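## Task

Dry run EL-3187, the closing stages of a plate assay; both the plate and the dispenser's tubing hold nothing. (1) Pick up the lid resting at LP1 and place it on the plate. (2) Press START/STOP on TIMER (preset to 5 min 49 s) and wait for the countdown to finish. (3) Lift the lid from the plate and return it to LP1, lying flat within the LP1 locators and not upside down. (4) Press START on the dispenser, pressing once more if its stage stays still, then wait for Done to light in its status list. (5) Press IN/OUT on the reader so its stage comes out, then carry the plate from the dispenser stage to the reader stage, seated, with well A1 at the corner marked 'A1'. (6) Press START on the reader, wait for Results to light in its status list, and leave the plate in the reader. Failure conditions: the plate sits uncovered for a long stretch while TIMER is counting; the dispenser is started before TIMER has finished, or without the uncovered plate on its stage, or a second time after it has run; either machine is started, or the reader stage is sent in, while the plate on that stage is not at least roughly down within its locators. Anything that stays in place only because the robot holds it is not counted; at the end release everything and move the arms away. Pressing the reader's START while some required change is still wrong is worse than leaving it unpressed.

## Robot and tools

ROBOT. Two six-joint arms with parallel grippers, named left_arm and right_arm (names only; left_arm is mounted on the +y side). Root-link poses in the scene frame: left_arm at (-0.009, +0.268, 0) m, quat_wxyz (+0.996, 0, 0, -0.085); right_arm at (-0.040, -0.284, 0) m, quat_wxyz (+1.000, 0, 0, -0.008). An idle arm may be parked out of the way. Keep the arms from striking or shoving each other.

SCENE FRAME. Origin on the table top midway between the arms, +z up, +x out across the table. Each gripper's fingers point along its own +z and close along its own y. The reported end_effector_position is the point between the pads, roughly 1 cm behind the fingertips; it can be somewhat wrong, especially when the arm is reaching far.

STATIONS. LP1 and N1 are named spots on the deck. TIMER is loose on the bench; START/STOP is its lower-right key; a mark above the display is blue while counting; its lamp turns green near the end and red at zero. DISPENSER: START is the leftmost key; status list top to bottom: Ready, Done, Dispensing. A loose capped bottle stands beside it. READER, lower row of keys: START is first from the left, IN/OUT third; status list top to bottom: Ready, Results, Plate out, Reading. On labelled items, well A1 lies at the labelled short end, in the corner far from the labelled long side. Loose objects may occasionally get a small push from outside. Nothing may leave the table.

execute_actions. Argument "actions" is a list holding one item or none; optional "pictures" (boolean) asks for camera images.
- Empty list: no command, returns state plus pictures.
- Move: {"rows": [...], "steps": n}, n from 4 to 15 (default 15), each step 1/30 s. Every row is ONE list of 14 numbers covering both arms: left_arm waist, shoulder, elbow, wrist pitch, wrist yaw, wrist roll, opening, then the same seven for right_arm. Joint numbers are absolute target angles in radians in each arm's own joint space (same values as the Joint positions line), not offsets. Ranges: waist -2.880..2.880, shoulder 0.000..3.142, elbow 0.000..3.019, wrist pitch -1.693..1.571, wrist yaw -1.571..1.571, wrist roll -2.094..2.094. Real ends may differ by up to 0.019 rad; a target beyond that margin and further out than the current angle is refused, and one past the real end is clipped there ("joint sent to its limit", possibly referring to an earlier action). Opening is absolute, -1 closed to +1 fully open. One row per step; the final row repeats if rows run short. Up to 15 rows.
- Wait: {"steps": n} with no rows, n up to 300, counted from the last result.
A refused call moves nothing.

MOTION. Per step each joint target is held within a lead of its measured angle (waist 0.264, shoulder 0.32, elbow 0.276, wrist pitch 0.33, wrist yaw 0.186, wrist roll 0.522 rad), and targets are scaled back if they would shift the gripper over 70 mm in one step, so distant goals need several actions. Tiny moves of a few mm may not register. Arms keep heading to the last row sent while you think or wait, until everything nearly stops or a step is HELD. Each result is captured 4 steps before its action ends; those steps run afterwards. The simulation keeps running while you compose a reply.

RESULTS. The state line gives each gripper's position (m) and quat_wxyz in the scene frame. Joint positions and Joint velocities list each arm's joints (rad, rad/s) then the pad gap (m; 0.094 fully open). grip_measured is the finger opening on the command scale; each gripper may read off by about 1 mm. To hold something, command about 0.03 below grip_measured (less for a lighter hold); pads exert roughly 50 to 62 N, less on thin parts, with a brief harder spike on contact. "joint command not followed" means a clearance check altered or blocked joint targets; HELD marks steps where your row was not (fully) sent. Joint torques are raw drive output with offsets and noise. MOTOR HOT appears from 85 °C; at 100 °C an OVER-TEMPERATURE FAULT drops that arm, so avoid long static loads.

zoom_image: {"camera", "region": [x0, y0, x1, y1]} in pixels of that camera's latest image, top-left origin, at most 504x504. Cameras (672x504): cam_head_left, cam_head_right, cam_left_wrist, cam_right_wrist.

read_manual: optional section "licences"; returns URDF licence text only.

finished_scene: {"scene": number of the current scene}; irreversible, grades the scene and moves on. Replying without a tool call ends everything.

AVOID drops, slips, slams, hard pushes, knocking the timer or bottle, and leaving parts held at the end.

Each tool is called after ">>>" by a JSON object that holds its "name" and its "arguments", one argument or row to a line.

## Session

>>> {"name": "execute_actions", "arguments": {
  "actions": []
}}

Scene clock: 0.00 s of 27600.00 s.
left_arm: end_effector_position=(+0.1632, +0.0700, +0.1607) grip_measured=+1.000 end_effector_quat_wxyz=(-0.426, -0.401, +0.795, -0.157) | right_arm: end_effector_position=(+0.4574, +0.0136, +0.1505) grip_measured=+1.000 end_effector_quat_wxyz=(+0.298, +0.549, +0.677, +0.389)
Joint positions: left_arm=[-0.177  1.3    0.789 -1.556  0.839 -1.055  0.094] | right_arm=[0.657 1.533 0.884 0.064 0.344 1.818 0.094]
Joint velocities: left_arm=[-0.005 -0.005  0.002 -0.007  0.037 -0.007  0.   ] | right_arm=[-0.024 -0.005  0.002 -0.007  0.066 -0.037  0.   ]
Joint torques (N m, as the arm reports them, + toward a larger angle): no reading

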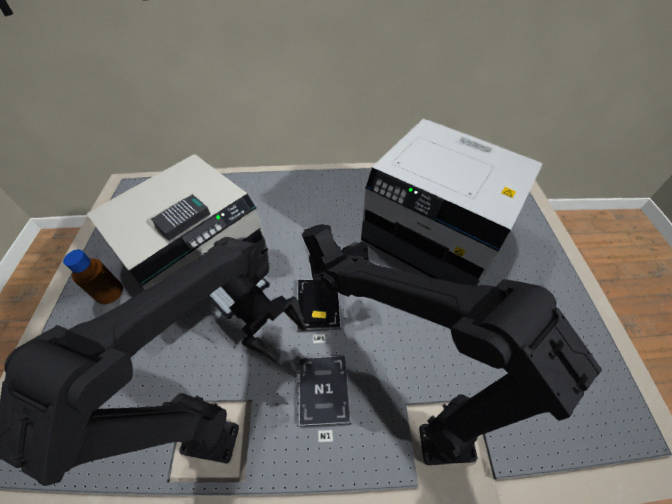

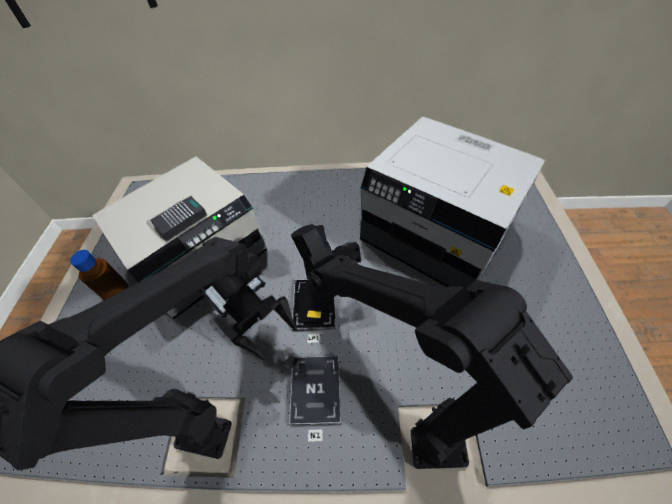

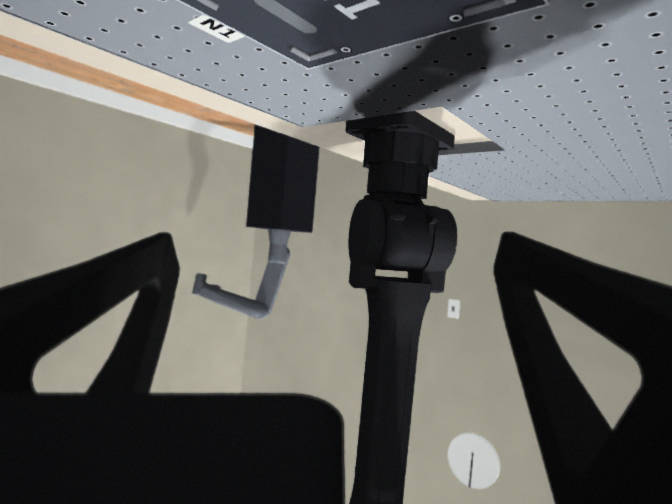

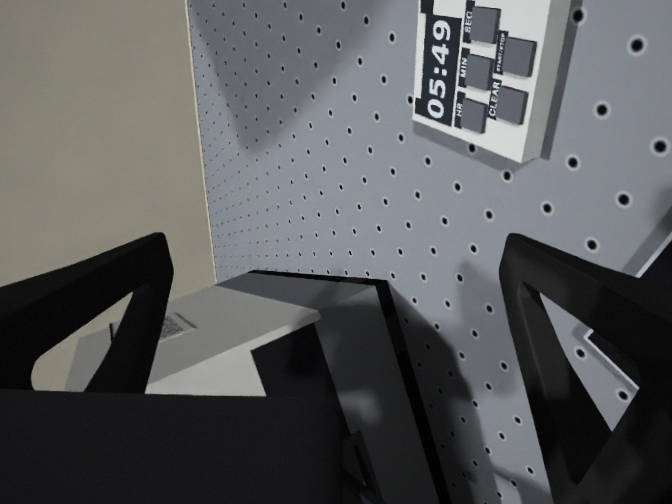

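>>> {"name": "execute_actions", "arguments": {
  "actions": [
    {"rows": [[-0.15,1.22,0.81,-1.53,0.67,-0.85,1,0.6,1.42,0.9,-0.2,0.28,1.45,1],[-0.15,1.22,0.81,-1.53,0.67,-0.85,1,0.6,1.42,0.9,-0.2,0.28,1.45,1],[-0.15,1.22,0.81,-1.53,0.67,-0.85,1,0.6,1.42,0.9,-0.2,0.28,1.45,1],[-0.1,1.14,0.83,-1.5,0.5,-0.63,1,0.55,1.3,0.9,-0.45,0.2,1.1,1],[-0.1,1.14,0.83,-1.5,0.5,-0.63,1,0.55,1.3,0.9,-0.45,0.2,1.1,1],[-0.1,1.14,0.83,-1.5,0.5,-0.63,1,0.55,1.3,0.9,-0.45,0.2,1.1,1],[-0.05,1.06,0.85,-1.46,0.33,-0.42,1,0.5,1.17,0.9,-0.75,0.14,0.73,1],[-0.05,1.06,0.85,-1.46,0.33,-0.42,1,0.5,1.17,0.9,-0.75,0.14,0.73,1],[-0.05,1.06,0.85,-1.46,0.33,-0.42,1,0.5,1.17,0.9,-0.75,0.14,0.73,1],[0.0,0.98,0.88,-1.43,0.17,-0.21,1,0.45,1.03,0.9,-1.08,0.07,0.36,1],[0.0,0.98,0.88,-1.43,0.17,-0.21,1,0.45,1.03,0.9,-1.08,0.07,0.36,1],[0.0,0.98,0.88,-1.43,0.17,-0.21,1,0.45,1.03,0.9,-1.08,0.07,0.36,1],[0.05,0.9,0.9,-1.4,0,0,1,0.4,0.9,0.9,-1.4,0,0,1]], "steps": 15}
  ]
}}

>>> {"name": "execute_actions", "arguments": {
  "actions": [
    {"steps": 20}
  ]
}}

Scene clock: 2.00 s of 27600.00 s.
left_arm: end_effector_position=(+0.2087, +0.1865, +0.1627) grip_measured=+1.000 end_effector_quat_wxyz=(-0.092, -0.145, +0.982, -0.075) | right_arm: end_effector_position=(+0.3445, -0.1107, +0.1954) grip_measured=+1.000 end_effector_quat_wxyz=(+0.230, +0.257, +0.928, +0.140)
Joint positions: left_arm=[-0.038  1.036  0.804 -1.461  0.204 -0.489  0.094] | right_arm=[ 0.481  1.142  0.885 -0.775  0.097  0.979  0.094]
Joint velocities: left_arm=[ 0.611 -0.933  0.222  0.31  -0.945  1.678  0.   ] | right_arm=[-0.552 -1.558 -0.002 -2.767 -0.505 -2.542  0.   ]
Joint torques (N m, as the arm reports them, + toward a larger angle): left_arm=[ 1.1  -3.7  15.08  0.47  0.07  0.13] | right_arm=[  3.61 -10.29  12.07   1.17   0.01  -0.01]
Steps of this call (steps 1 to 49: nothing new was sent; steps 50 to 60: the first 11 steps of this action). Readings (joint positions):
50: left_arm=[-0.177 1.295 0.789 -1.553 0.758 -1.024] | right_arm=[0.652 1.524 0.887 0.011 0.311 1.761]
51: left_arm=[-0.173 1.285 0.788 -1.547 0.703 -0.992] | right_arm=[0.646 1.506 0.887 -0.066 0.291 1.700]
53: left_arm=[-0.162 1.252 0.789 -1.537 0.595 -0.909] | right_arm=[0.620 1.458 0.884 -0.201 0.246 1.571]
57: left_arm=[-0.096 1.132 0.792 -1.492 0.366 -0.680] | right_arm=[0.540 1.292 0.884 -0.519 0.162 1.242]
60: the state above

Scene clock: 2.67 s of 27600.00 s.
left_arm: end_effector_position=(+0.2388, +0.2375, +0.2120) grip_measured=+1.000 end_effector_quat_wxyz=(+0.062, +0.052, +0.997, -0.006) | right_arm: end_effector_position=(+0.2038, -0.1879, +0.2228) grip_measured=+1.000 end_effector_quat_wxyz=(+0.084, -0.174, +0.981, +0.016)
Joint positions: left_arm=[ 0.049  0.892  0.861 -1.415  0.003 -0.017  0.094] | right_arm=[ 0.397  0.895  0.886 -1.39   0.004  0.029  0.094]
Joint velocities: left_arm=[ 0.005 -0.005 -0.017 -0.007 -0.022  0.022  0.   ] | right_arm=[-0.005 -0.005 -0.002 -0.017 -0.022 -0.139  0.   ]
Joint torques (N m, as the arm reports them, + toward a larger angle): left_arm=[ 1.01 -2.71 13.9   1.02 -0.21  0.1 ] | right_arm=[ 3.35 -4.99 11.94  0.32 -0.12 -0.04]
Kept back: nothing.
Steps of this call (steps 1 to 4: the last 4 steps of your previous action; steps 5 to 20: the robot went on to your last target). Readings (joint positions):
1: left_arm=[-0.020 1.009 0.813 -1.453 0.183 -0.435] | right_arm=[0.465 1.091 0.885 -0.874 0.085 0.881]
2: left_arm=[-0.006 0.981 0.822 -1.443 0.094 -0.358] | right_arm=[0.448 1.040 0.885 -0.966 0.052 0.800]
4: left_arm=[0.029 0.928 0.839 -1.422 0.014 -0.233] | right_arm=[0.417 0.945 0.886 -1.165 0.014 0.613]
8: left_arm=[0.049 0.879 0.861 -1.415 0.003 -0.102] | right_arm=[0.397 0.853 0.886 -1.373 0.005 0.271]
20: the state above

>>> {"name": "execute_actions", "arguments": {
  "actions": [
    {"rows": [[0.12,0.9,0.92,-1.4,0,0,1,0.3,0.9,0.9,-1.4,0,0,1],[0.2,0.9,0.92,-1.4,0,0,1,0.2,0.9,0.9,-1.4,0,0,1],[0.3,0.9,0.92,-1.4,0,0,1,0.08,0.9,0.9,-1.4,0,0,1],[0.4,0.9,0.92,-1.4,0,0,1,-0.04,0.9,0.9,-1.4,0,0,1],[0.5,0.9,0.92,-1.4,0,0,1,-0.16,0.9,0.9,-1.4,0,0,1],[0.6,0.9,0.92,-1.4,0,0,1,-0.28,0.9,0.9,-1.4,0,0,1],[0.7,0.9,0.92,-1.4,0,0,1,-0.4,0.9,0.9,-1.4,0,0,1],[0.8,0.92,0.92,-1.4,0,0,1,-0.52,0.92,0.92,-1.4,0,0,1],[0.9,0.95,0.95,-1.4,0,0,1,-0.64,0.95,0.95,-1.4,0,0,1],[1.0,0.98,0.98,-1.4,0,0,1,-0.76,0.98,0.98,-1.4,0,0,1],[1.1,1.0,1.0,-1.4,0,0,1,-0.88,1.0,1.0,-1.4,0,0,1],[1.2,1.03,1.0,-1.4,0,0,1,-1.0,1.03,1.0,-1.4,0,0,1],[1.3,1.06,1.0,-1.4,0,0,1,-1.12,1.06,1.0,-1.4,0,0,1],[1.4,1.08,1.0,-1.4,0,0,1,-1.24,1.08,1.0,-1.4,0,0,1],[1.6,1.1,1.0,-1.4,0,0,1,-1.45,1.1,1.0,-1.4,0,0,1]], "steps": 15}
  ]
}}

>>> {"name": "execute_actions", "arguments": {
  "actions": [
    {"steps": 25}
  ],
  "pictures": true
}}

Scene clock: 3.37 s of 27600.00 s.
left_arm: end_effector_position=(+0.2016, +0.4226, +0.2129) grip_measured=+1.000 end_effector_quat_wxyz=(+0.055, -0.316, +0.947, +0.017) | right_arm: end_effector_position=(+0.2002, -0.4078, +0.2217) grip_measured=+1.000 end_effector_quat_wxyz=(+0.075, +0.239, +0.968, -0.017)
Joint positions: left_arm=[ 0.806  0.933  0.886 -1.408  0.002 -0.008  0.094] | right_arm=[-0.459  0.932  0.905 -1.391 -0.001  0.008  0.094]
Joint velocities: left_arm=[ 2.408  0.552  0.422  0.012  0.007 -0.022  0.   ] | right_arm=[-2.642  0.591  0.374 -0.007 -0.007 -0.037  0.   ]
Joint torques (N m, as the arm reports them, + toward a larger angle): left_arm=[-0.53 -2.05 16.23  0.76 -0.15  0.1 ] | right_arm=[ 4.93 -3.97 15.79  0.31  0.04  0.  ]
Steps of this call (steps 1 to 10: the robot went on to your last target; steps 11 to 21: the first 11 steps of this action). Readings (joint positions):
11: left_arm=[0.054 0.892 0.861 -1.415 0.003 -0.011] | right_arm=[0.389 0.895 0.886 -1.390 -0.000 0.012]
12: left_arm=[0.073 0.892 0.861 -1.415 0.004 -0.010] | right_arm=[0.359 0.895 0.886 -1.390 -0.004 0.010]
14: left_arm=[0.180 0.892 0.861 -1.414 0.005 -0.008] | right_arm=[0.219 0.895 0.886 -1.390 -0.006 0.008]
18: left_arm=[0.537 0.897 0.861 -1.408 0.003 -0.008] | right_arm=[-0.170 0.896 0.886 -1.390 -0.003 0.008]
21: the state above

Scene clock: 4.20 s of 27600.00 s.
left_arm: end_effector_position=(+0.0308, +0.5611, +0.1935) grip_measured=+1.000 end_effector_quat_wxyz=(-0.002, +0.661, -0.750, -0.004) | right_arm: end_effector_position=(-0.0090, -0.5825, +0.1974) grip_measured=+1.000 end_effector_quat_wxyz=(+0.010, +0.672, +0.741, -0.011)
Joint positions: left_arm=[ 1.606  1.115  0.954 -1.401 -0.003 -0.008  0.094] | right_arm=[-1.449  1.111  0.962 -1.391  0.002  0.008  0.094]
Joint velocities: left_arm=[ 0.005 -0.015 -0.012  0.002 -0.051 -0.022  0.   ] | right_arm=[-0.024 -0.024  0.002 -0.007  0.066 -0.066  0.   ]
Joint torques (N m, as the arm reports them, + toward a larger angle): left_arm=[ 0.03 -7.3  13.91  0.36  0.02  0.1 ] | right_arm=[ 3.23 -9.65 13.52  0.04 -0.08 -0.01]
Kept back: nothing.
Steps of this call (steps 1 to 4: the last 4 steps of your previous action; steps 5 to 25: the robot went on to your last target). Readings (joint positions):
1: left_arm=[0.887 0.955 0.901 -1.408 0.002 -0.008] | right_arm=[-0.548 0.955 0.919 -1.391 -0.001 0.008]
2: left_arm=[0.967 0.979 0.917 -1.408 0.002 -0.008] | right_arm=[-0.634 0.981 0.933 -1.391 -0.001 0.008]
4: left_arm=[1.125 1.033 0.944 -1.407 0.002 -0.008] | right_arm=[-0.806 1.036 0.955 -1.391 -0.001 0.008]
8: left_arm=[1.449 1.114 0.954 -1.401 0.002 -0.008] | right_arm=[-1.150 1.109 0.961 -1.391 -0.001 0.008]
25: the state above

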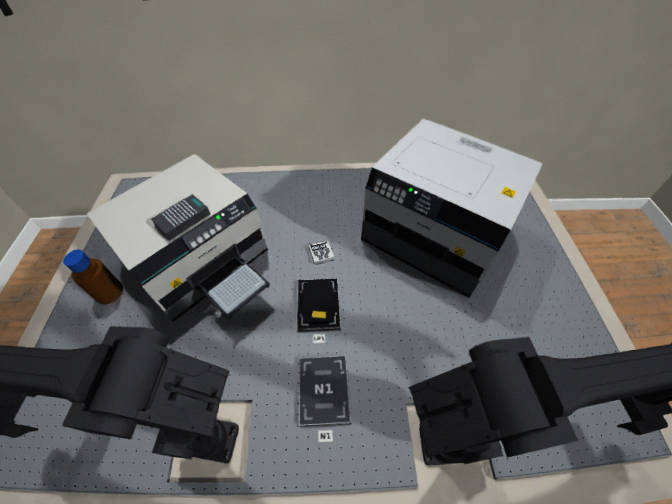

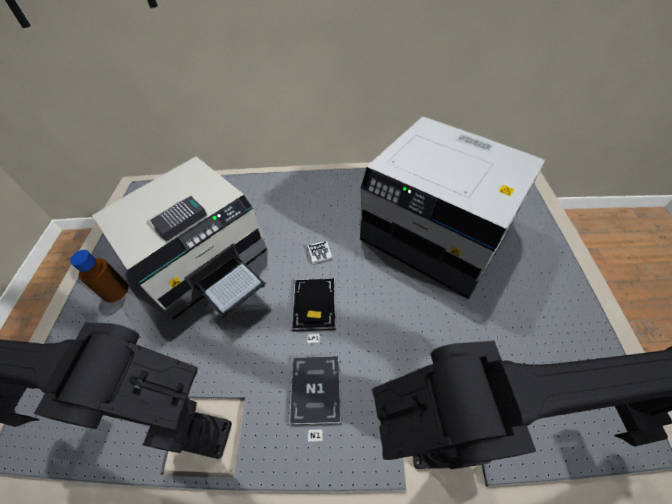

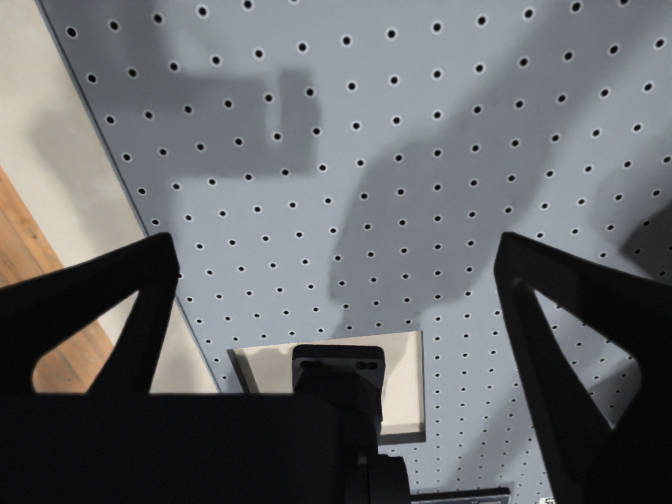

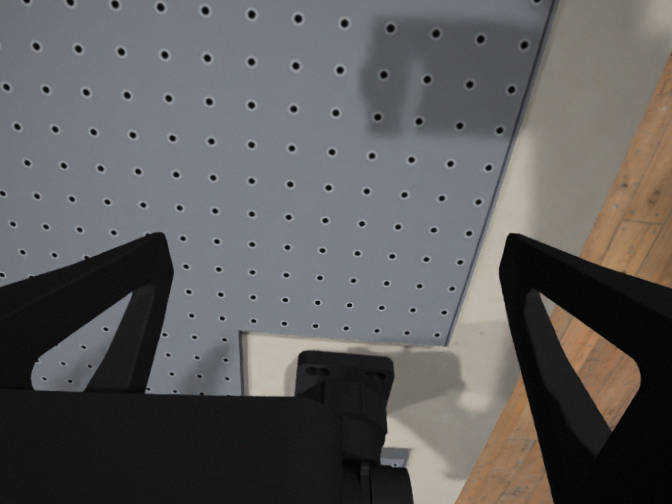

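>>> {"name": "zoom_image", "arguments": {
  "camera": "cam_head_left",
  "region": [60, 140, 380, 380]
}}

>>> {"name": "zoom_image", "arguments": {
  "camera": "cam_head_left",
  "region": [340, 100, 580, 320]
}}

Region (60, 140, 380, 380) of cam_head_left's 672x504 image, scaled by 1.575, with more detail than that image has; it fills the top 378 rows of this view, and the rest is white.

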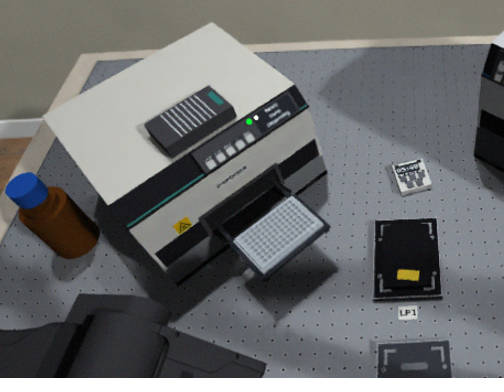

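Region (340, 100, 580, 320) of cam_head_left's 672x504 image, scaled by 2.100, with more detail than that image has; it fills the top 462 rows of this view, and the rest is white.

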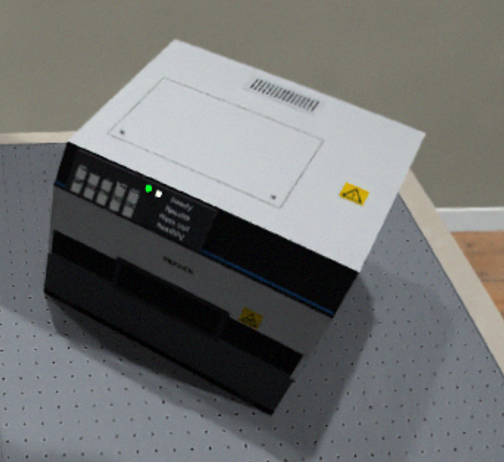

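>>> {"name": "zoom_image", "arguments": {
  "camera": "cam_head_left",
  "region": [270, 225, 370, 355]
}}

>>> {"name": "zoom_image", "arguments": {
  "camera": "cam_head_left",
  "region": [160, 185, 290, 325]
}}

Region (270, 225, 370, 355) of cam_head_left's 672x504 image, scaled by 3.877, with more detail than that image has; it fills the left 388 columns of this view, and the rest is white.

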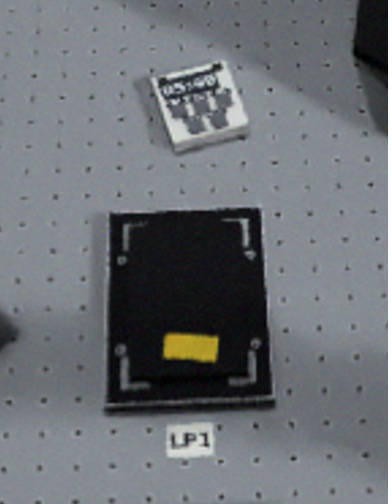

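Region (160, 185, 290, 325) of cam_head_left's 672x504 image, scaled by 3.600, with more detail than that image has; it fills the left 468 columns of this view, and the rest is white.

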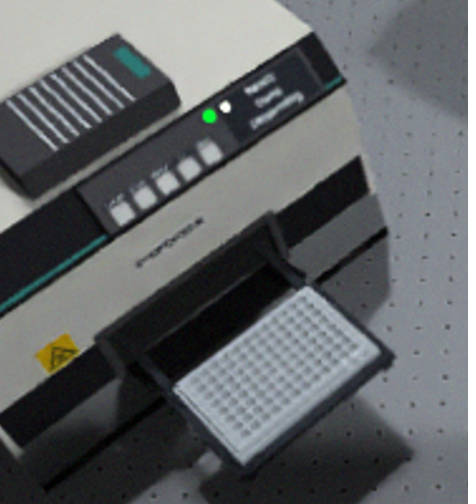

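>>> {"name": "execute_actions", "arguments": {
  "actions": [
    {"rows": [[1.56,1.07,1.0,-1.38,0,0,1,-1.4,1.07,0.99,-1.4,0,0,1],[1.5,1.03,0.99,-1.36,0,0,1,-1.33,1.03,0.98,-1.4,0,0,1],[1.43,0.99,0.98,-1.34,0,0,1,-1.25,0.99,0.97,-1.4,0,0,1],[1.36,0.95,0.97,-1.32,0,0,1,-1.17,0.95,0.96,-1.4,0,0,1],[1.29,0.91,0.96,-1.3,0,0,1,-1.09,0.92,0.95,-1.4,0,0,1],[1.22,0.88,0.95,-1.3,0,0,1,-1.01,0.9,0.94,-1.4,0,0,1],[1.15,0.85,0.94,-1.3,0,0,1,-0.93,0.9,0.93,-1.4,0,0,1],[1.08,0.83,0.93,-1.3,0,0,1,-0.85,0.9,0.93,-1.4,0,0,1],[1.01,0.82,0.92,-1.3,0,0,1,-0.77,0.9,0.93,-1.4,0,0,1],[0.94,0.82,0.92,-1.3,0,0,1,-0.69,0.9,0.93,-1.4,0,0,1],[0.87,0.82,0.92,-1.3,0,0,1,-0.61,0.9,0.93,-1.4,0,0,1],[0.8,0.82,0.92,-1.3,0,0,1,-0.53,0.9,0.93,-1.4,0,0,1],[0.73,0.82,0.92,-1.3,0,0,1,-0.45,0.9,0.93,-1.4,0,0,1],[0.66,0.82,0.92,-1.3,0,0,1,-0.37,0.9,0.93,-1.4,0,0,1],[0.59,0.82,0.92,-1.3,0,0,1,-0.29,0.9,0.93,-1.4,0,0,1]], "steps": 15}
  ]
}}

>>> {"name": "execute_actions", "arguments": {
  "actions": [
    {"rows": [[0.53,0.82,0.92,-1.28,0,0,1,-0.21,0.9,0.93,-1.4,0,0,1],[0.47,0.82,0.92,-1.26,0,0,1,-0.13,0.9,0.93,-1.4,0,0,1],[0.41,0.82,0.92,-1.24,0,0,1,-0.05,0.9,0.93,-1.4,0,0,1],[0.35,0.82,0.92,-1.22,0,0,1,0.03,0.9,0.93,-1.38,0,0,1],[0.3,0.82,0.92,-1.19,0,0,1,0.11,0.92,0.94,-1.34,0,0,1],[0.25,0.82,0.92,-1.16,0,0,1,0.19,0.94,0.95,-1.29,0,0,1],[0.2,0.82,0.92,-1.13,0,0,1,0.27,0.97,0.96,-1.23,0,0,1],[0.16,0.82,0.92,-1.1,0,0,1,0.35,1.0,0.97,-1.16,0,0,1],[0.12,0.82,0.92,-1.08,0,0,1,0.42,1.03,0.98,-1.09,0,0,1],[0.09,0.82,0.92,-1.06,0,0,1,0.49,1.06,0.99,-1.02,0,0,1],[0.07,0.82,0.92,-1.04,0,0,1,0.55,1.09,1.0,-0.95,0,0,1],[0.05,0.82,0.92,-1.02,0,0,1,0.6,1.12,1.005,-0.88,0,0,1],[0.04,0.82,0.92,-1.01,0,0,1,0.64,1.15,1.01,-0.82,0,0,1],[0.03,0.82,0.92,-1.005,0,0,1,0.66,1.17,1.01,-0.77,0,0,1],[0.03,0.82,0.92,-1.005,0,0,1,0.67,1.185,1.01,-0.73,0,0,1]], "steps": 15}
  ]
}}

>>> {"name": "execute_actions", "arguments": {
  "actions": [
    {"steps": 20}
  ],
  "pictures": true
}}

Scene clock: 7.10 s of 27600.00 s.
left_arm: end_effector_position=(+0.1816, +0.4806, +0.2637) grip_measured=+1.000 end_effector_quat_wxyz=(+0.162, -0.405, +0.897, +0.072) | right_arm: end_effector_position=(+0.1609, -0.4753, +0.2559) grip_measured=+1.000 end_effector_quat_wxyz=(+0.116, +0.372, +0.920, -0.046)
Joint positions: left_arm=[ 1.01   0.838  0.934 -1.311 -0.002 -0.008  0.094] | right_arm=[-0.743  0.886  0.958 -1.391  0.001  0.008  0.094]
Joint velocities: left_arm=[-2.613 -0.816 -0.144 -0.027  0.007  0.051  0.   ] | right_arm=[ 2.691 -0.23  -0.007  0.002 -0.022 -0.007  0.   ]
Joint torques (N m, as the arm reports them, + toward a larger angle): left_arm=[ 1.96  0.15 10.11  1.25 -0.03  0.1 ] | right_arm=[ 0.52 -2.84  8.64  0.49 -0.03 -0.02]
Steps of this call (steps 1 to 30: the robot went on to your last target; steps 31 to 76: nothing new was sent; steps 77 to 87: the first 11 steps of this action). Readings (joint positions):
77: left_arm=[1.604 1.113 0.954 -1.400 -0.003 -0.008] | right_arm=[-1.446 1.109 0.962 -1.391 0.002 0.008]
78: left_arm=[1.593 1.107 0.954 -1.394 -0.003 -0.008] | right_arm=[-1.431 1.102 0.962 -1.391 0.004 0.008]
80: left_arm=[1.527 1.074 0.954 -1.367 -0.004 -0.008] | right_arm=[-1.347 1.066 0.962 -1.391 0.005 0.008]
84: left_arm=[1.266 0.943 0.950 -1.319 -0.004 -0.008] | right_arm=[-1.031 0.942 0.959 -1.391 0.004 0.008]
87: the state above

Scene clock: 7.60 s of 27600.00 s.
left_arm: end_effector_position=(+0.3155, +0.2496, +0.2807) grip_measured=+1.000 end_effector_quat_wxyz=(+0.278, +0.023, +0.960, -0.009) | right_arm: end_effector_position=(+0.2822, -0.1500, +0.2382) grip_measured=+1.000 end_effector_quat_wxyz=(+0.193, -0.189, +0.962, +0.040)
Joint positions: left_arm=[ 0.113  0.82   0.912 -1.099  0.    -0.008  0.094] | right_arm=[ 0.412  0.994  0.942 -1.122  0.     0.008  0.094]
Joint velocities: left_arm=[-0.982 -0.005  0.017  0.647  0.007  0.051  0.   ] | right_arm=[ 1.705  0.796 -0.012  1.614 -0.037 -0.022  0.   ]
Joint torques (N m, as the arm reports them, + toward a larger angle): left_arm=[ 1.55 -3.02 11.89  1.52 -0.12  0.08] | right_arm=[ 1.88 -5.82 14.84  1.01  0.01  0.01]
Steps of this call (steps 1 to 4: the last 4 steps of your previous action; steps 5 to 15: the first 11 steps of this action). Readings (joint positions):
5: left_arm=[0.631 0.795 0.928 -1.308 0.000 -0.008] | right_arm=[-0.336 0.889 0.947 -1.391 -0.001 0.008]
6: left_arm=[0.568 0.799 0.925 -1.299 0.000 -0.008] | right_arm=[-0.259 0.891 0.944 -1.391 -0.000 0.008]
8: left_arm=[0.451 0.808 0.918 -1.271 0.000 -0.008] | right_arm=[-0.103 0.895 0.942 -1.390 -0.000 0.008]
12: left_arm=[0.238 0.820 0.912 -1.174 0.000 -0.008] | right_arm=[0.214 0.924 0.942 -1.280 0.000 0.008]
15: the state above

Scene clock: 8.27 s of 27600.00 s.
left_arm: end_effector_position=(+0.3274, +0.2204, +0.2908) grip_measured=+1.000 end_effector_quat_wxyz=(+0.312, +0.063, +0.948, -0.023) | right_arm: end_effector_position=(+0.3191, -0.0074, +0.2124) grip_measured=+1.000 end_effector_quat_wxyz=(+0.273, -0.306, +0.907, +0.095)
Joint positions: left_arm=[ 0.029  0.82   0.912 -1.027  0.    -0.008  0.094] | right_arm=[ 0.674  1.194  0.955 -0.744 -0.001  0.008  0.094]
Joint velocities: left_arm=[-0.015 -0.015  0.002  0.012 -0.081  0.022  0.   ] | right_arm=[ 0.005 -0.005 -0.002  0.002 -0.007  0.007  0.   ]
Joint torques (N m, as the arm reports them, + toward a larger angle): left_arm=[ 0.81 -2.98 12.05  1.98 -0.11  0.11] | right_arm=[  2.86 -11.75  15.81   2.06   0.05  -0.02]
Kept back: nothing.
Steps of this call (steps 1 to 4: the last 4 steps of your previous action; steps 5 to 20: the robot went on to your last target). Readings (joint positions):
1: left_arm=[0.083 0.820 0.912 -1.079 0.000 -0.008] | right_arm=[0.468 1.023 0.942 -1.064 0.000 0.008]
2: left_arm=[0.060 0.820 0.912 -1.061 0.000 -0.008] | right_arm=[0.520 1.052 0.942 -1.006 0.000 0.008]
4: left_arm=[0.034 0.820 0.912 -1.037 0.000 -0.008] | right_arm=[0.609 1.114 0.943 -0.880 0.000 0.008]
8: left_arm=[0.029 0.820 0.912 -1.027 0.000 -0.008] | right_arm=[0.694 1.198 0.953 -0.754 -0.001 0.008]
20: the state above

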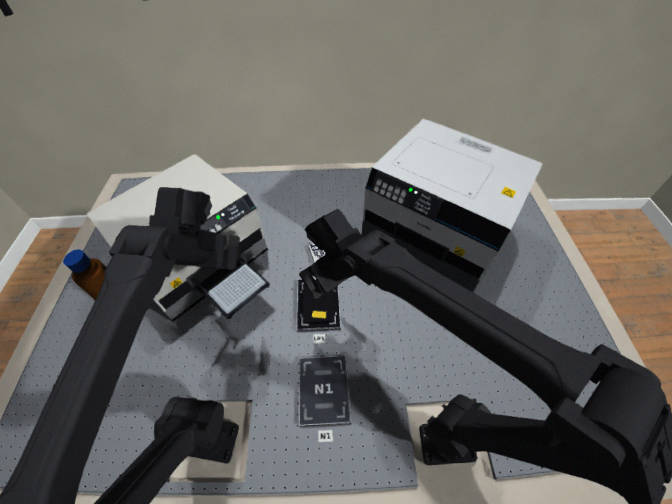

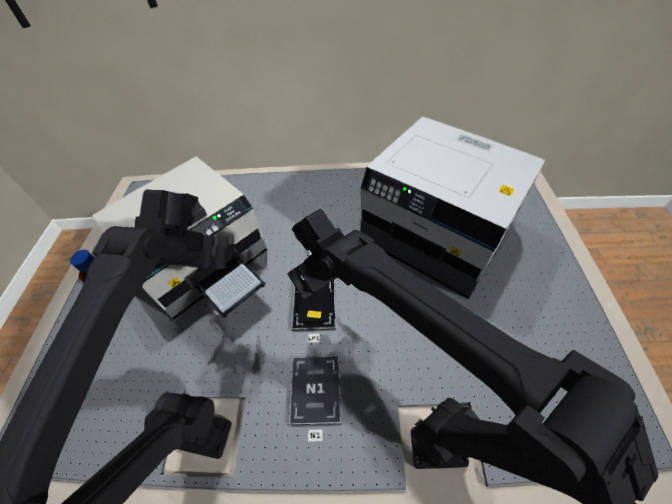

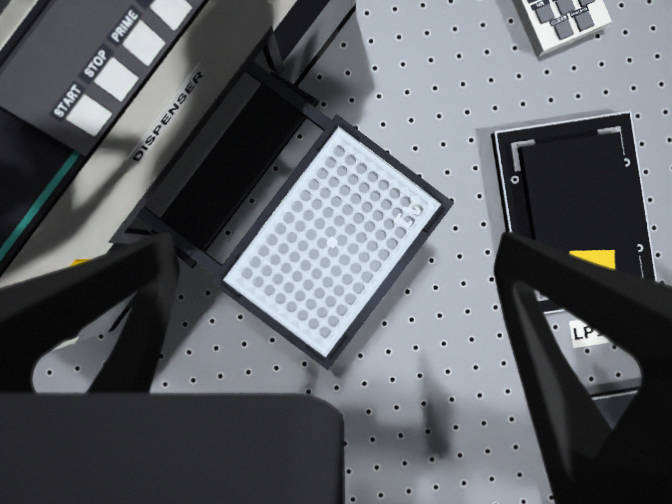

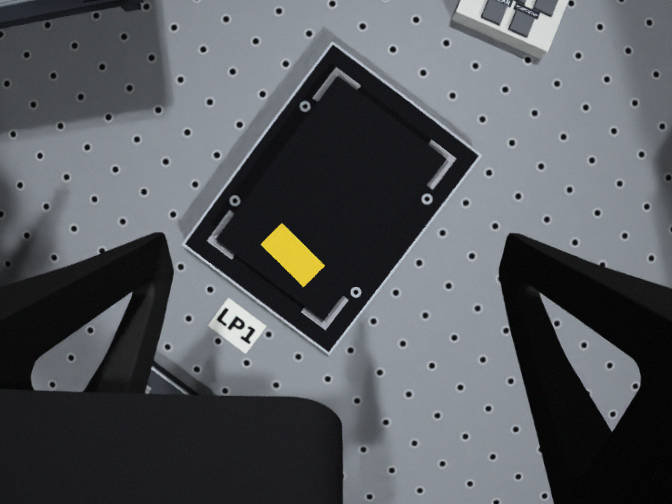

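>>> {"name": "zoom_image", "arguments": {
  "camera": "cam_left_wrist",
  "region": [200, 100, 470, 380]
}}

>>> {"name": "zoom_image", "arguments": {
  "camera": "cam_right_wrist",
  "region": [170, 30, 500, 360]
}}

Region (200, 100, 470, 380) of cam_left_wrist's 672x504 image, scaled by 1.800, with more detail than that image has; it fills the left 486 columns of this view, and the rest is white.

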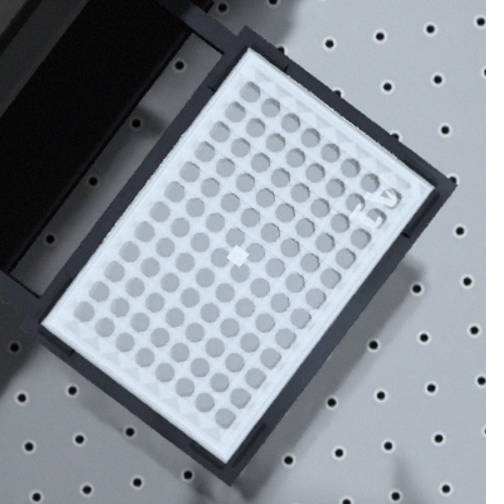

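Region (170, 30, 500, 360) of cam_right_wrist's 672x504 image, scaled by 1.527, with more detail than that image has.

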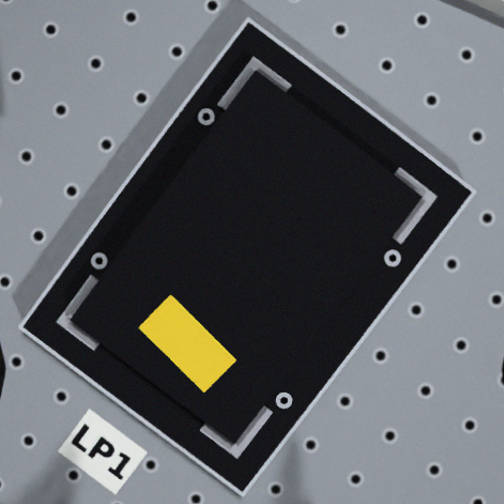

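>>> {"name": "zoom_image", "arguments": {
  "camera": "cam_left_wrist",
  "region": [300, 105, 460, 265]
}}

>>> {"name": "zoom_image", "arguments": {
  "camera": "cam_left_wrist",
  "region": [205, 220, 365, 380]
}}

Region (300, 105, 460, 265) of cam_left_wrist's 672x504 image, scaled by 3.150, with more detail than that image has.

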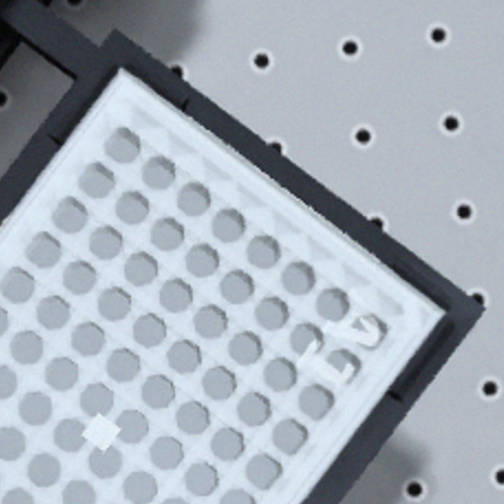

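Region (205, 220, 365, 380) of cam_left_wrist's 672x504 image, scaled by 3.150, with more detail than that image has.

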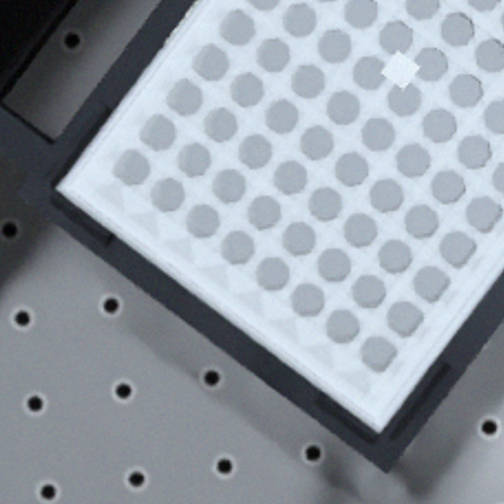

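>>> {"name": "execute_actions", "arguments": {
  "actions": [
    {"rows": [[0.03,0.82,0.92,-1.03,0,-0.02,1,0.65,1.17,0.96,-0.78,0,0,0.9],[0.02,0.83,0.93,-1.03,0,-0.04,1,0.62,1.15,0.96,-0.83,0,0,0.7],[0.01,0.84,0.94,-1.03,0,-0.06,1,0.58,1.12,0.96,-0.89,0,0,0.5],[0.0,0.85,0.95,-1.04,0,-0.08,1,0.53,1.09,0.96,-0.95,0,0,0.3],[-0.02,0.87,0.96,-1.04,0,-0.1,1,0.47,1.06,0.96,-1.01,0,0,0.1],[-0.04,0.89,0.97,-1.05,0,-0.13,1,0.41,1.03,0.96,-1.07,0,0,-0.1],[-0.06,0.91,0.98,-1.05,0,-0.16,1,0.35,1.0,0.96,-1.13,0,0,-0.3],[-0.09,0.93,0.99,-1.06,0,-0.19,1,0.29,0.98,0.96,-1.19,0,0,-0.5],[-0.12,0.95,1.0,-1.06,0,-0.22,1,0.23,0.96,0.96,-1.24,0,0,-0.7],[-0.15,0.98,1.01,-1.07,0,-0.25,1,0.17,0.94,0.96,-1.29,0,0,-0.9],[-0.18,1.01,1.02,-1.07,0,-0.28,1,0.11,0.93,0.96,-1.33,0,0,-1],[-0.21,1.04,1.03,-1.08,0,-0.31,1,0.06,0.92,0.96,-1.36,0,0,-1],[-0.24,1.07,1.04,-1.08,0,-0.34,1,0.02,0.91,0.96,-1.38,0,0,-1],[-0.27,1.1,1.05,-1.09,0,-0.37,1,-0.01,0.9,0.96,-1.39,0,0,-1],[-0.3,1.13,1.06,-1.09,0,-0.4,1,-0.03,0.9,0.96,-1.4,0,0,-1]], "steps": 15}
  ]
}}

>>> {"name": "execute_actions", "arguments": {
  "actions": [
    {"rows": [[-0.33,1.16,1.07,-1.1,0,-0.43,1,-0.04,0.9,0.96,-1.4,0,0,-1],[-0.36,1.2,1.08,-1.1,0,-0.46,1,-0.05,0.9,0.96,-1.4,0,0,-1],[-0.385,1.24,1.09,-1.11,0,-0.49,1,-0.05,0.9,0.96,-1.4,0,0,-1],[-0.41,1.28,1.1,-1.11,0,-0.52,1,-0.05,0.9,0.96,-1.4,0,0,-1],[-0.43,1.32,1.11,-1.115,0,-0.55,1,-0.05,0.9,0.96,-1.4,0,0,-1],[-0.445,1.36,1.12,-1.12,0,-0.575,1,-0.05,0.9,0.96,-1.4,0,0,-1],[-0.455,1.4,1.13,-1.12,0,-0.6,1,-0.05,0.9,0.96,-1.4,0,0,-1],[-0.465,1.43,1.135,-1.125,0,-0.62,1,-0.05,0.9,0.96,-1.4,0,0,-1],[-0.47,1.46,1.14,-1.125,0,-0.635,1,-0.05,0.9,0.96,-1.4,0,0,-1],[-0.471,1.49,1.145,-1.126,0,-0.645,1,-0.05,0.9,0.96,-1.4,0,0,-1],[-0.471,1.51,1.15,-1.126,0,-0.65,1,-0.05,0.9,0.96,-1.4,0,0,-1],[-0.471,1.53,1.152,-1.126,0,-0.65,1,-0.05,0.9,0.96,-1.4,0,0,-1],[-0.471,1.54,1.154,-1.126,0,-0.65,1,-0.05,0.9,0.96,-1.4,0,0,-1],[-0.471,1.548,1.155,-1.126,0,-0.65,1,-0.05,0.9,0.96,-1.4,0,0,-1],[-0.471,1.55,1.155,-1.126,0,-0.65,1,-0.05,0.9,0.96,-1.4,0,0,-1]], "steps": 15}
  ]
}}

>>> {"name": "execute_actions", "arguments": {
  "actions": [
    {"steps": 15}
  ],
  "pictures": true
}}

Scene clock: 12.50 s of 27600.00 s.
left_arm: end_effector_position=(+0.3346, +0.1704, +0.2629) grip_measured=+1.000 end_effector_quat_wxyz=(+0.250, +0.054, +0.965, -0.056) | right_arm: end_effector_position=(+0.2886, -0.2028, +0.2386) grip_measured=-0.938 end_effector_quat_wxyz=(+0.172, -0.116, +0.978, +0.023)
Joint positions: left_arm=[-0.107  0.94   0.94  -1.053  0.    -0.164  0.094] | right_arm=[ 0.26   0.995  0.955 -1.182 -0.002  0.008  0.003]
Joint velocities: left_arm=[-0.943  0.845  0.281 -0.1   -0.022 -0.755  0.   ] | right_arm=[-1.978 -0.777 -0.017 -1.536  0.066  0.007 -0.116]
Joint torques (N m, as the arm reports them, + toward a larger angle): left_arm=[-0.99 -2.88 16.54  0.79 -0.14 -0.05] | right_arm=[ 3.43 -7.86 11.35  0.93  0.05  0.  ]
Steps of this call (steps 1 to 15: the robot went on to your last target; steps 16 to 116: nothing new was sent; steps 117 to 127: the first 11 steps of this action). Readings (joint positions):
117: left_arm=[0.029 0.820 0.912 -1.027 0.000 -0.008] | right_arm=[0.672 1.194 0.955 -0.749 -0.001 0.008]
118: left_arm=[0.029 0.820 0.912 -1.027 0.000 -0.011] | right_arm=[0.667 1.190 0.955 -0.766 -0.001 0.008]
120: left_arm=[0.027 0.823 0.912 -1.027 0.000 -0.027] | right_arm=[0.633 1.170 0.955 -0.844 -0.002 0.008]
124: left_arm=[-0.023 0.866 0.918 -1.038 0.000 -0.093] | right_arm=[0.449 1.078 0.955 -1.030 -0.003 0.008]
127: the state above

Scene clock: 13.00 s of 27600.00 s.
left_arm: end_effector_position=(+0.3334, +0.0116, +0.1307) grip_measured=+1.000 end_effector_quat_wxyz=(+0.037, +0.040, +0.998, -0.026) | right_arm: end_effector_position=(+0.2362, -0.3050, +0.2546) grip_measured=-0.995 end_effector_quat_wxyz=(+0.124, +0.040, +0.992, -0.005)
Joint positions: left_arm=[-0.473  1.465  1.094 -1.108  0.    -0.563  0.094] | right_arm=[-0.056  0.887  0.955 -1.391  0.003  0.008  0.   ]
Joint velocities: left_arm=[-0.112  0.952  0.1   -0.046  0.051 -0.549  0.   ] | right_arm=[ 0.005  0.015  0.002 -0.012 -0.037  0.007  0.   ]
Joint torques (N m, as the arm reports them, + toward a larger angle): left_arm=[  1.37 -12.93  14.03  -0.29  -0.15  -0.08] | right_arm=[ 3.54 -4.43 11.28  0.47 -0.09 -0.02]
Steps of this call (steps 1 to 4: the last 4 steps of your previous action; steps 5 to 15: the first 11 steps of this action). Readings (joint positions):
5: left_arm=[-0.268 1.100 0.997 -1.075 0.000 -0.300] | right_arm=[-0.038 0.895 0.955 -1.368 0.003 0.008]
6: left_arm=[-0.298 1.134 1.007 -1.079 0.000 -0.329] | right_arm=[-0.059 0.887 0.955 -1.379 0.003 0.008]
8: left_arm=[-0.356 1.202 1.029 -1.090 0.000 -0.387] | right_arm=[-0.069 0.884 0.955 -1.389 0.003 0.008]
12: left_arm=[-0.445 1.356 1.074 -1.104 0.000 -0.499] | right_arm=[-0.057 0.887 0.955 -1.391 0.003 0.008]
15: the state above

Scene clock: 13.50 s of 27600.00 s.
left_arm: end_effector_position=(+0.3326, +0.0109, +0.0904) grip_measured=+1.000 end_effector_quat_wxyz=(-0.005, +0.005, +1.000, +0.004) | right_arm: end_effector_position=(+0.2362, -0.3050, +0.2546) grip_measured=-0.995 end_effector_quat_wxyz=(+0.124, +0.040, +0.992, -0.005)
Joint positions: left_arm=[-0.475  1.572  1.103 -1.115  0.    -0.636  0.094] | right_arm=[-0.056  0.887  0.955 -1.391  0.003  0.008  0.   ]
Joint velocities: left_arm=[ 0.005 -0.005 -0.007 -0.007 -0.022 -0.037  0.   ] | right_arm=[ 0.005 -0.024 -0.017 -0.007 -0.007 -0.007  0.   ]
Joint torques (N m, as the arm reports them, + toward a larger angle): left_arm=[  1.25 -14.32  13.39  -0.18  -0.15  -0.06] | right_arm=[ 3.53 -4.28 11.3   0.49 -0.1  -0.01]
Kept back: nothing.
Steps of this call (steps 1 to 4: the last 4 steps of your previous action; steps 5 to 15: the robot went on to your last target). Readings (joint positions):
1: left_arm=[-0.475 1.496 1.096 -1.109 0.000 -0.578] | right_arm=[-0.056 0.887 0.955 -1.391 0.003 0.008]
2: left_arm=[-0.475 1.523 1.096 -1.110 0.000 -0.590] | right_arm=[-0.056 0.887 0.955 -1.391 0.003 0.008]
4: left_arm=[-0.475 1.562 1.096 -1.112 0.000 -0.608] | right_arm=[-0.056 0.887 0.955 -1.391 0.003 0.008]
8: left_arm=[-0.475 1.578 1.097 -1.115 0.000 -0.626] | right_arm=[-0.056 0.887 0.955 -1.391 0.003 0.008]
15: the state above

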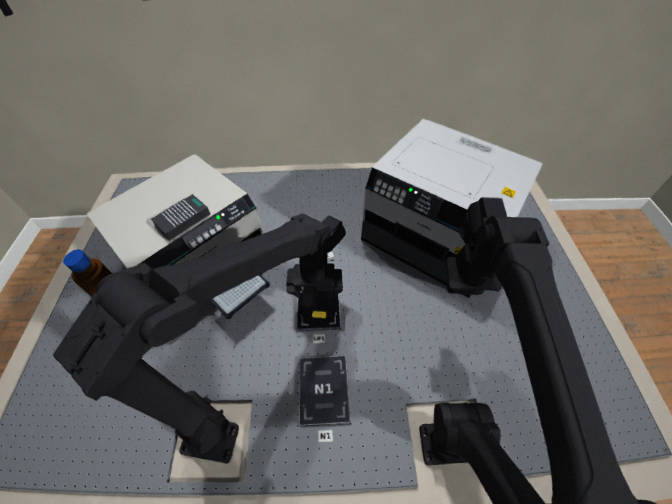

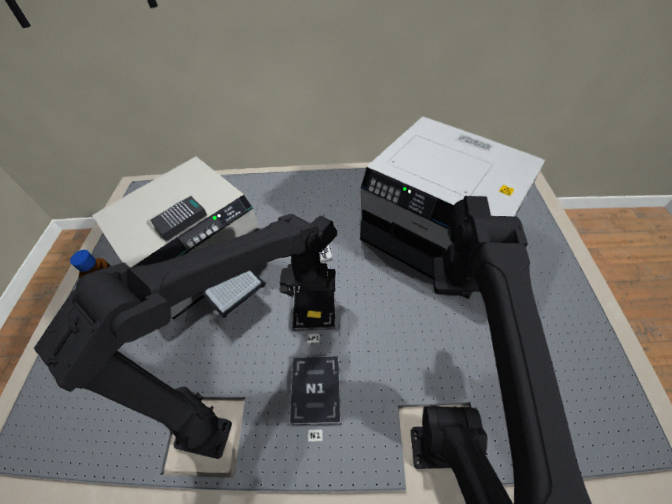

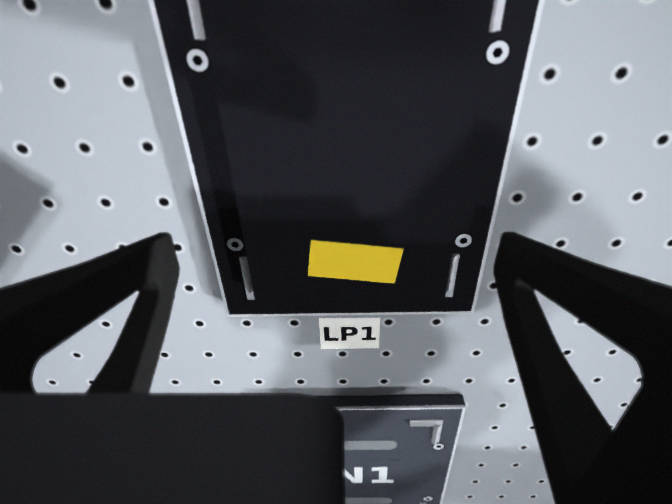

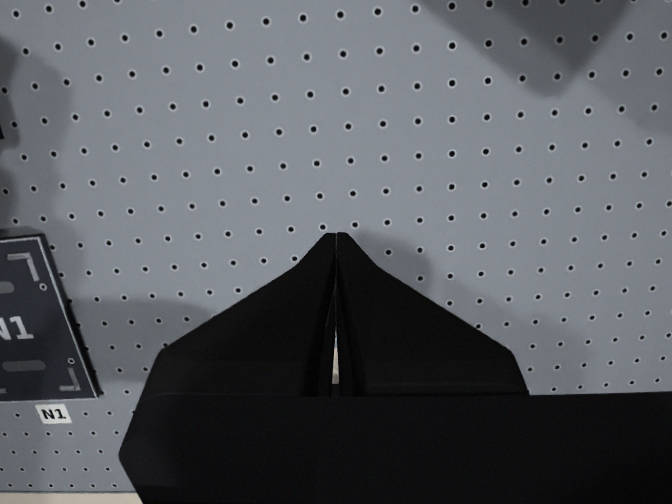

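>>> {"name": "execute_actions", "arguments": {
  "actions": [
    {"rows": [[-0.473,1.555,1.11,-1.1,0,-0.655,1,-0.05,0.9,0.96,-1.4,0,0,-1],[-0.475,1.56,1.104,-1.088,0,-0.658,1,-0.05,0.9,0.96,-1.4,0,0,-1],[-0.477,1.565,1.098,-1.076,0,-0.661,1,-0.05,0.9,0.96,-1.4,0,0,-1],[-0.479,1.57,1.092,-1.064,0,-0.664,1,-0.05,0.9,0.96,-1.4,0,0,-1],[-0.481,1.574,1.086,-1.052,0,-0.667,1,-0.05,0.9,0.96,-1.4,0,0,-1],[-0.483,1.578,1.08,-1.04,0,-0.67,1,-0.05,0.9,0.96,-1.4,0,0,-1],[-0.485,1.582,1.074,-1.028,0,-0.673,1,-0.05,0.9,0.96,-1.4,0,0,-1],[-0.487,1.585,1.068,-1.016,0,-0.676,1,-0.05,0.9,0.96,-1.4,0,0,-1],[-0.488,1.588,1.063,-1.004,0,-0.676,1,-0.05,0.9,0.96,-1.4,0,0,-1],[-0.488,1.591,1.058,-0.994,0,-0.676,1,-0.05,0.9,0.96,-1.4,0,0,-1],[-0.488,1.593,1.054,-0.984,0,-0.676,1,-0.05,0.9,0.96,-1.4,0,0,-1]], "steps": 15}
  ]
}}

>>> {"name": "execute_actions", "arguments": {
  "actions": [
    {"steps": 12}
  ],
  "pictures": true
}}

Scene clock: 14.87 s of 27600.00 s.
left_arm: end_effector_position=(+0.3369, +0.0077, +0.0754) grip_measured=+1.000 end_effector_quat_wxyz=(+0.015, -0.007, +1.000, -0.011) | right_arm: end_effector_position=(+0.2362, -0.3050, +0.2546) grip_measured=-0.995 end_effector_quat_wxyz=(+0.124, +0.040, +0.992, -0.005)
Joint positions: left_arm=[-0.475  1.575  1.06  -1.019  0.    -0.659  0.094] | right_arm=[-0.056  0.887  0.955 -1.391  0.003  0.008  0.   ]
Joint velocities: left_arm=[-0.005  0.044 -0.134  0.286  0.095 -0.11   0.   ] | right_arm=[-0.015  0.005  0.017  0.012  0.022  0.125 -0.001]
Joint torques (N m, as the arm reports them, + toward a larger angle): left_arm=[ -0.13 -10.67   9.03   0.76  -0.16  -0.1 ] | right_arm=[ 3.56 -4.26 11.29  0.47 -0.09 -0.01]
Steps of this call (steps 1 to 15: the robot went on to your last target; steps 16 to 30: nothing new was sent; steps 31 to 41: the first 11 steps of this action). Readings (joint positions):
31: left_arm=[-0.475 1.572 1.103 -1.115 0.000 -0.639] | right_arm=[-0.056 0.887 0.955 -1.391 0.003 0.008]
32: left_arm=[-0.475 1.572 1.103 -1.112 0.000 -0.641] | right_arm=[-0.056 0.887 0.955 -1.391 0.003 0.008]
34: left_arm=[-0.475 1.572 1.099 -1.097 0.000 -0.644] | right_arm=[-0.056 0.887 0.955 -1.391 0.003 0.008]
38: left_arm=[-0.475 1.572 1.079 -1.051 0.000 -0.654] | right_arm=[-0.056 0.887 0.955 -1.391 0.003 0.008]
41: the state above

Scene clock: 15.27 s of 27600.00 s.
left_arm: end_effector_position=(+0.3367, +0.0078, +0.0672) grip_measured=+1.000 end_effector_quat_wxyz=(+0.014, -0.010, +1.000, -0.011) | right_arm: end_effector_position=(+0.2362, -0.3050, +0.2546) grip_measured=-0.995 end_effector_quat_wxyz=(+0.124, +0.040, +0.992, -0.005)
Joint positions: left_arm=[-0.475  1.586  1.05  -0.999  0.    -0.664  0.094] | right_arm=[-0.056  0.887  0.955 -1.391  0.003  0.008  0.   ]
Joint velocities: left_arm=[ 0.015 -0.015 -0.007 -0.002 -0.066 -0.066  0.   ] | right_arm=[-0.015 -0.015 -0.012 -0.007 -0.066  0.066 -0.   ]
Joint torques (N m, as the arm reports them, + toward a larger angle): left_arm=[ -0.3  -11.36   8.99   0.84  -0.16  -0.08] | right_arm=[ 3.61 -4.24 11.3   0.47 -0.09 -0.01]
Kept back: nothing.
Steps of this call (steps 1 to 4: the last 4 steps of your previous action; steps 5 to 12: the robot went on to your last target). Readings (joint positions):
1: left_arm=[-0.475 1.576 1.056 -1.011 0.000 -0.660] | right_arm=[-0.056 0.887 0.955 -1.391 0.003 0.008]
2: left_arm=[-0.475 1.579 1.053 -1.006 0.000 -0.661] | right_arm=[-0.056 0.887 0.955 -1.391 0.003 0.008]
4: left_arm=[-0.475 1.584 1.050 -1.002 0.000 -0.662] | right_arm=[-0.056 0.887 0.955 -1.391 0.003 0.008]
8: left_arm=[-0.475 1.586 1.050 -0.999 0.000 -0.664] | right_arm=[-0.056 0.887 0.955 -1.391 0.003 0.008]
12: the state above

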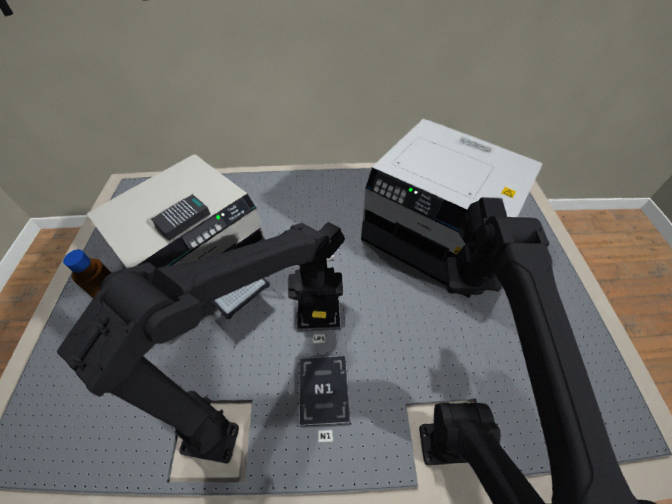

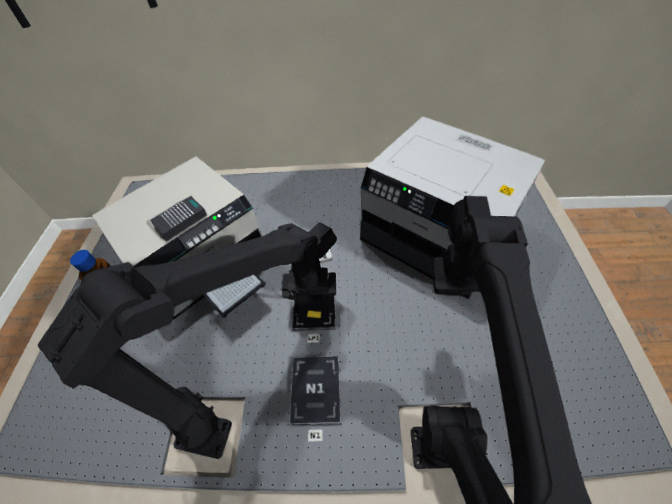

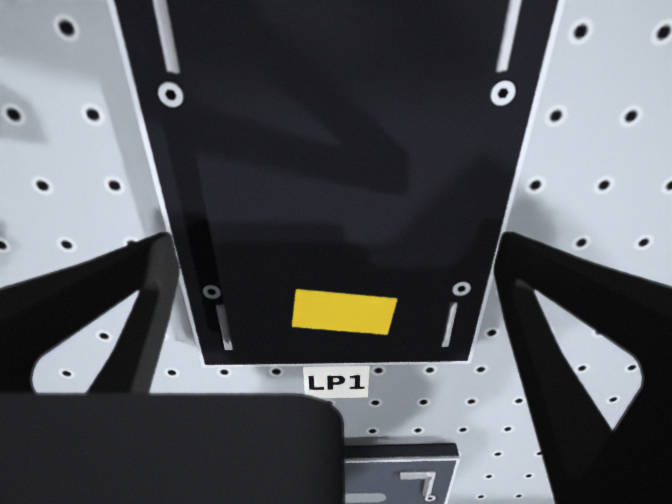

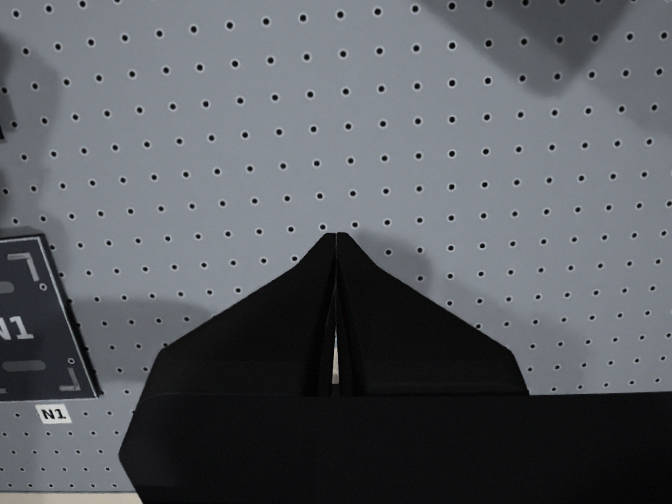

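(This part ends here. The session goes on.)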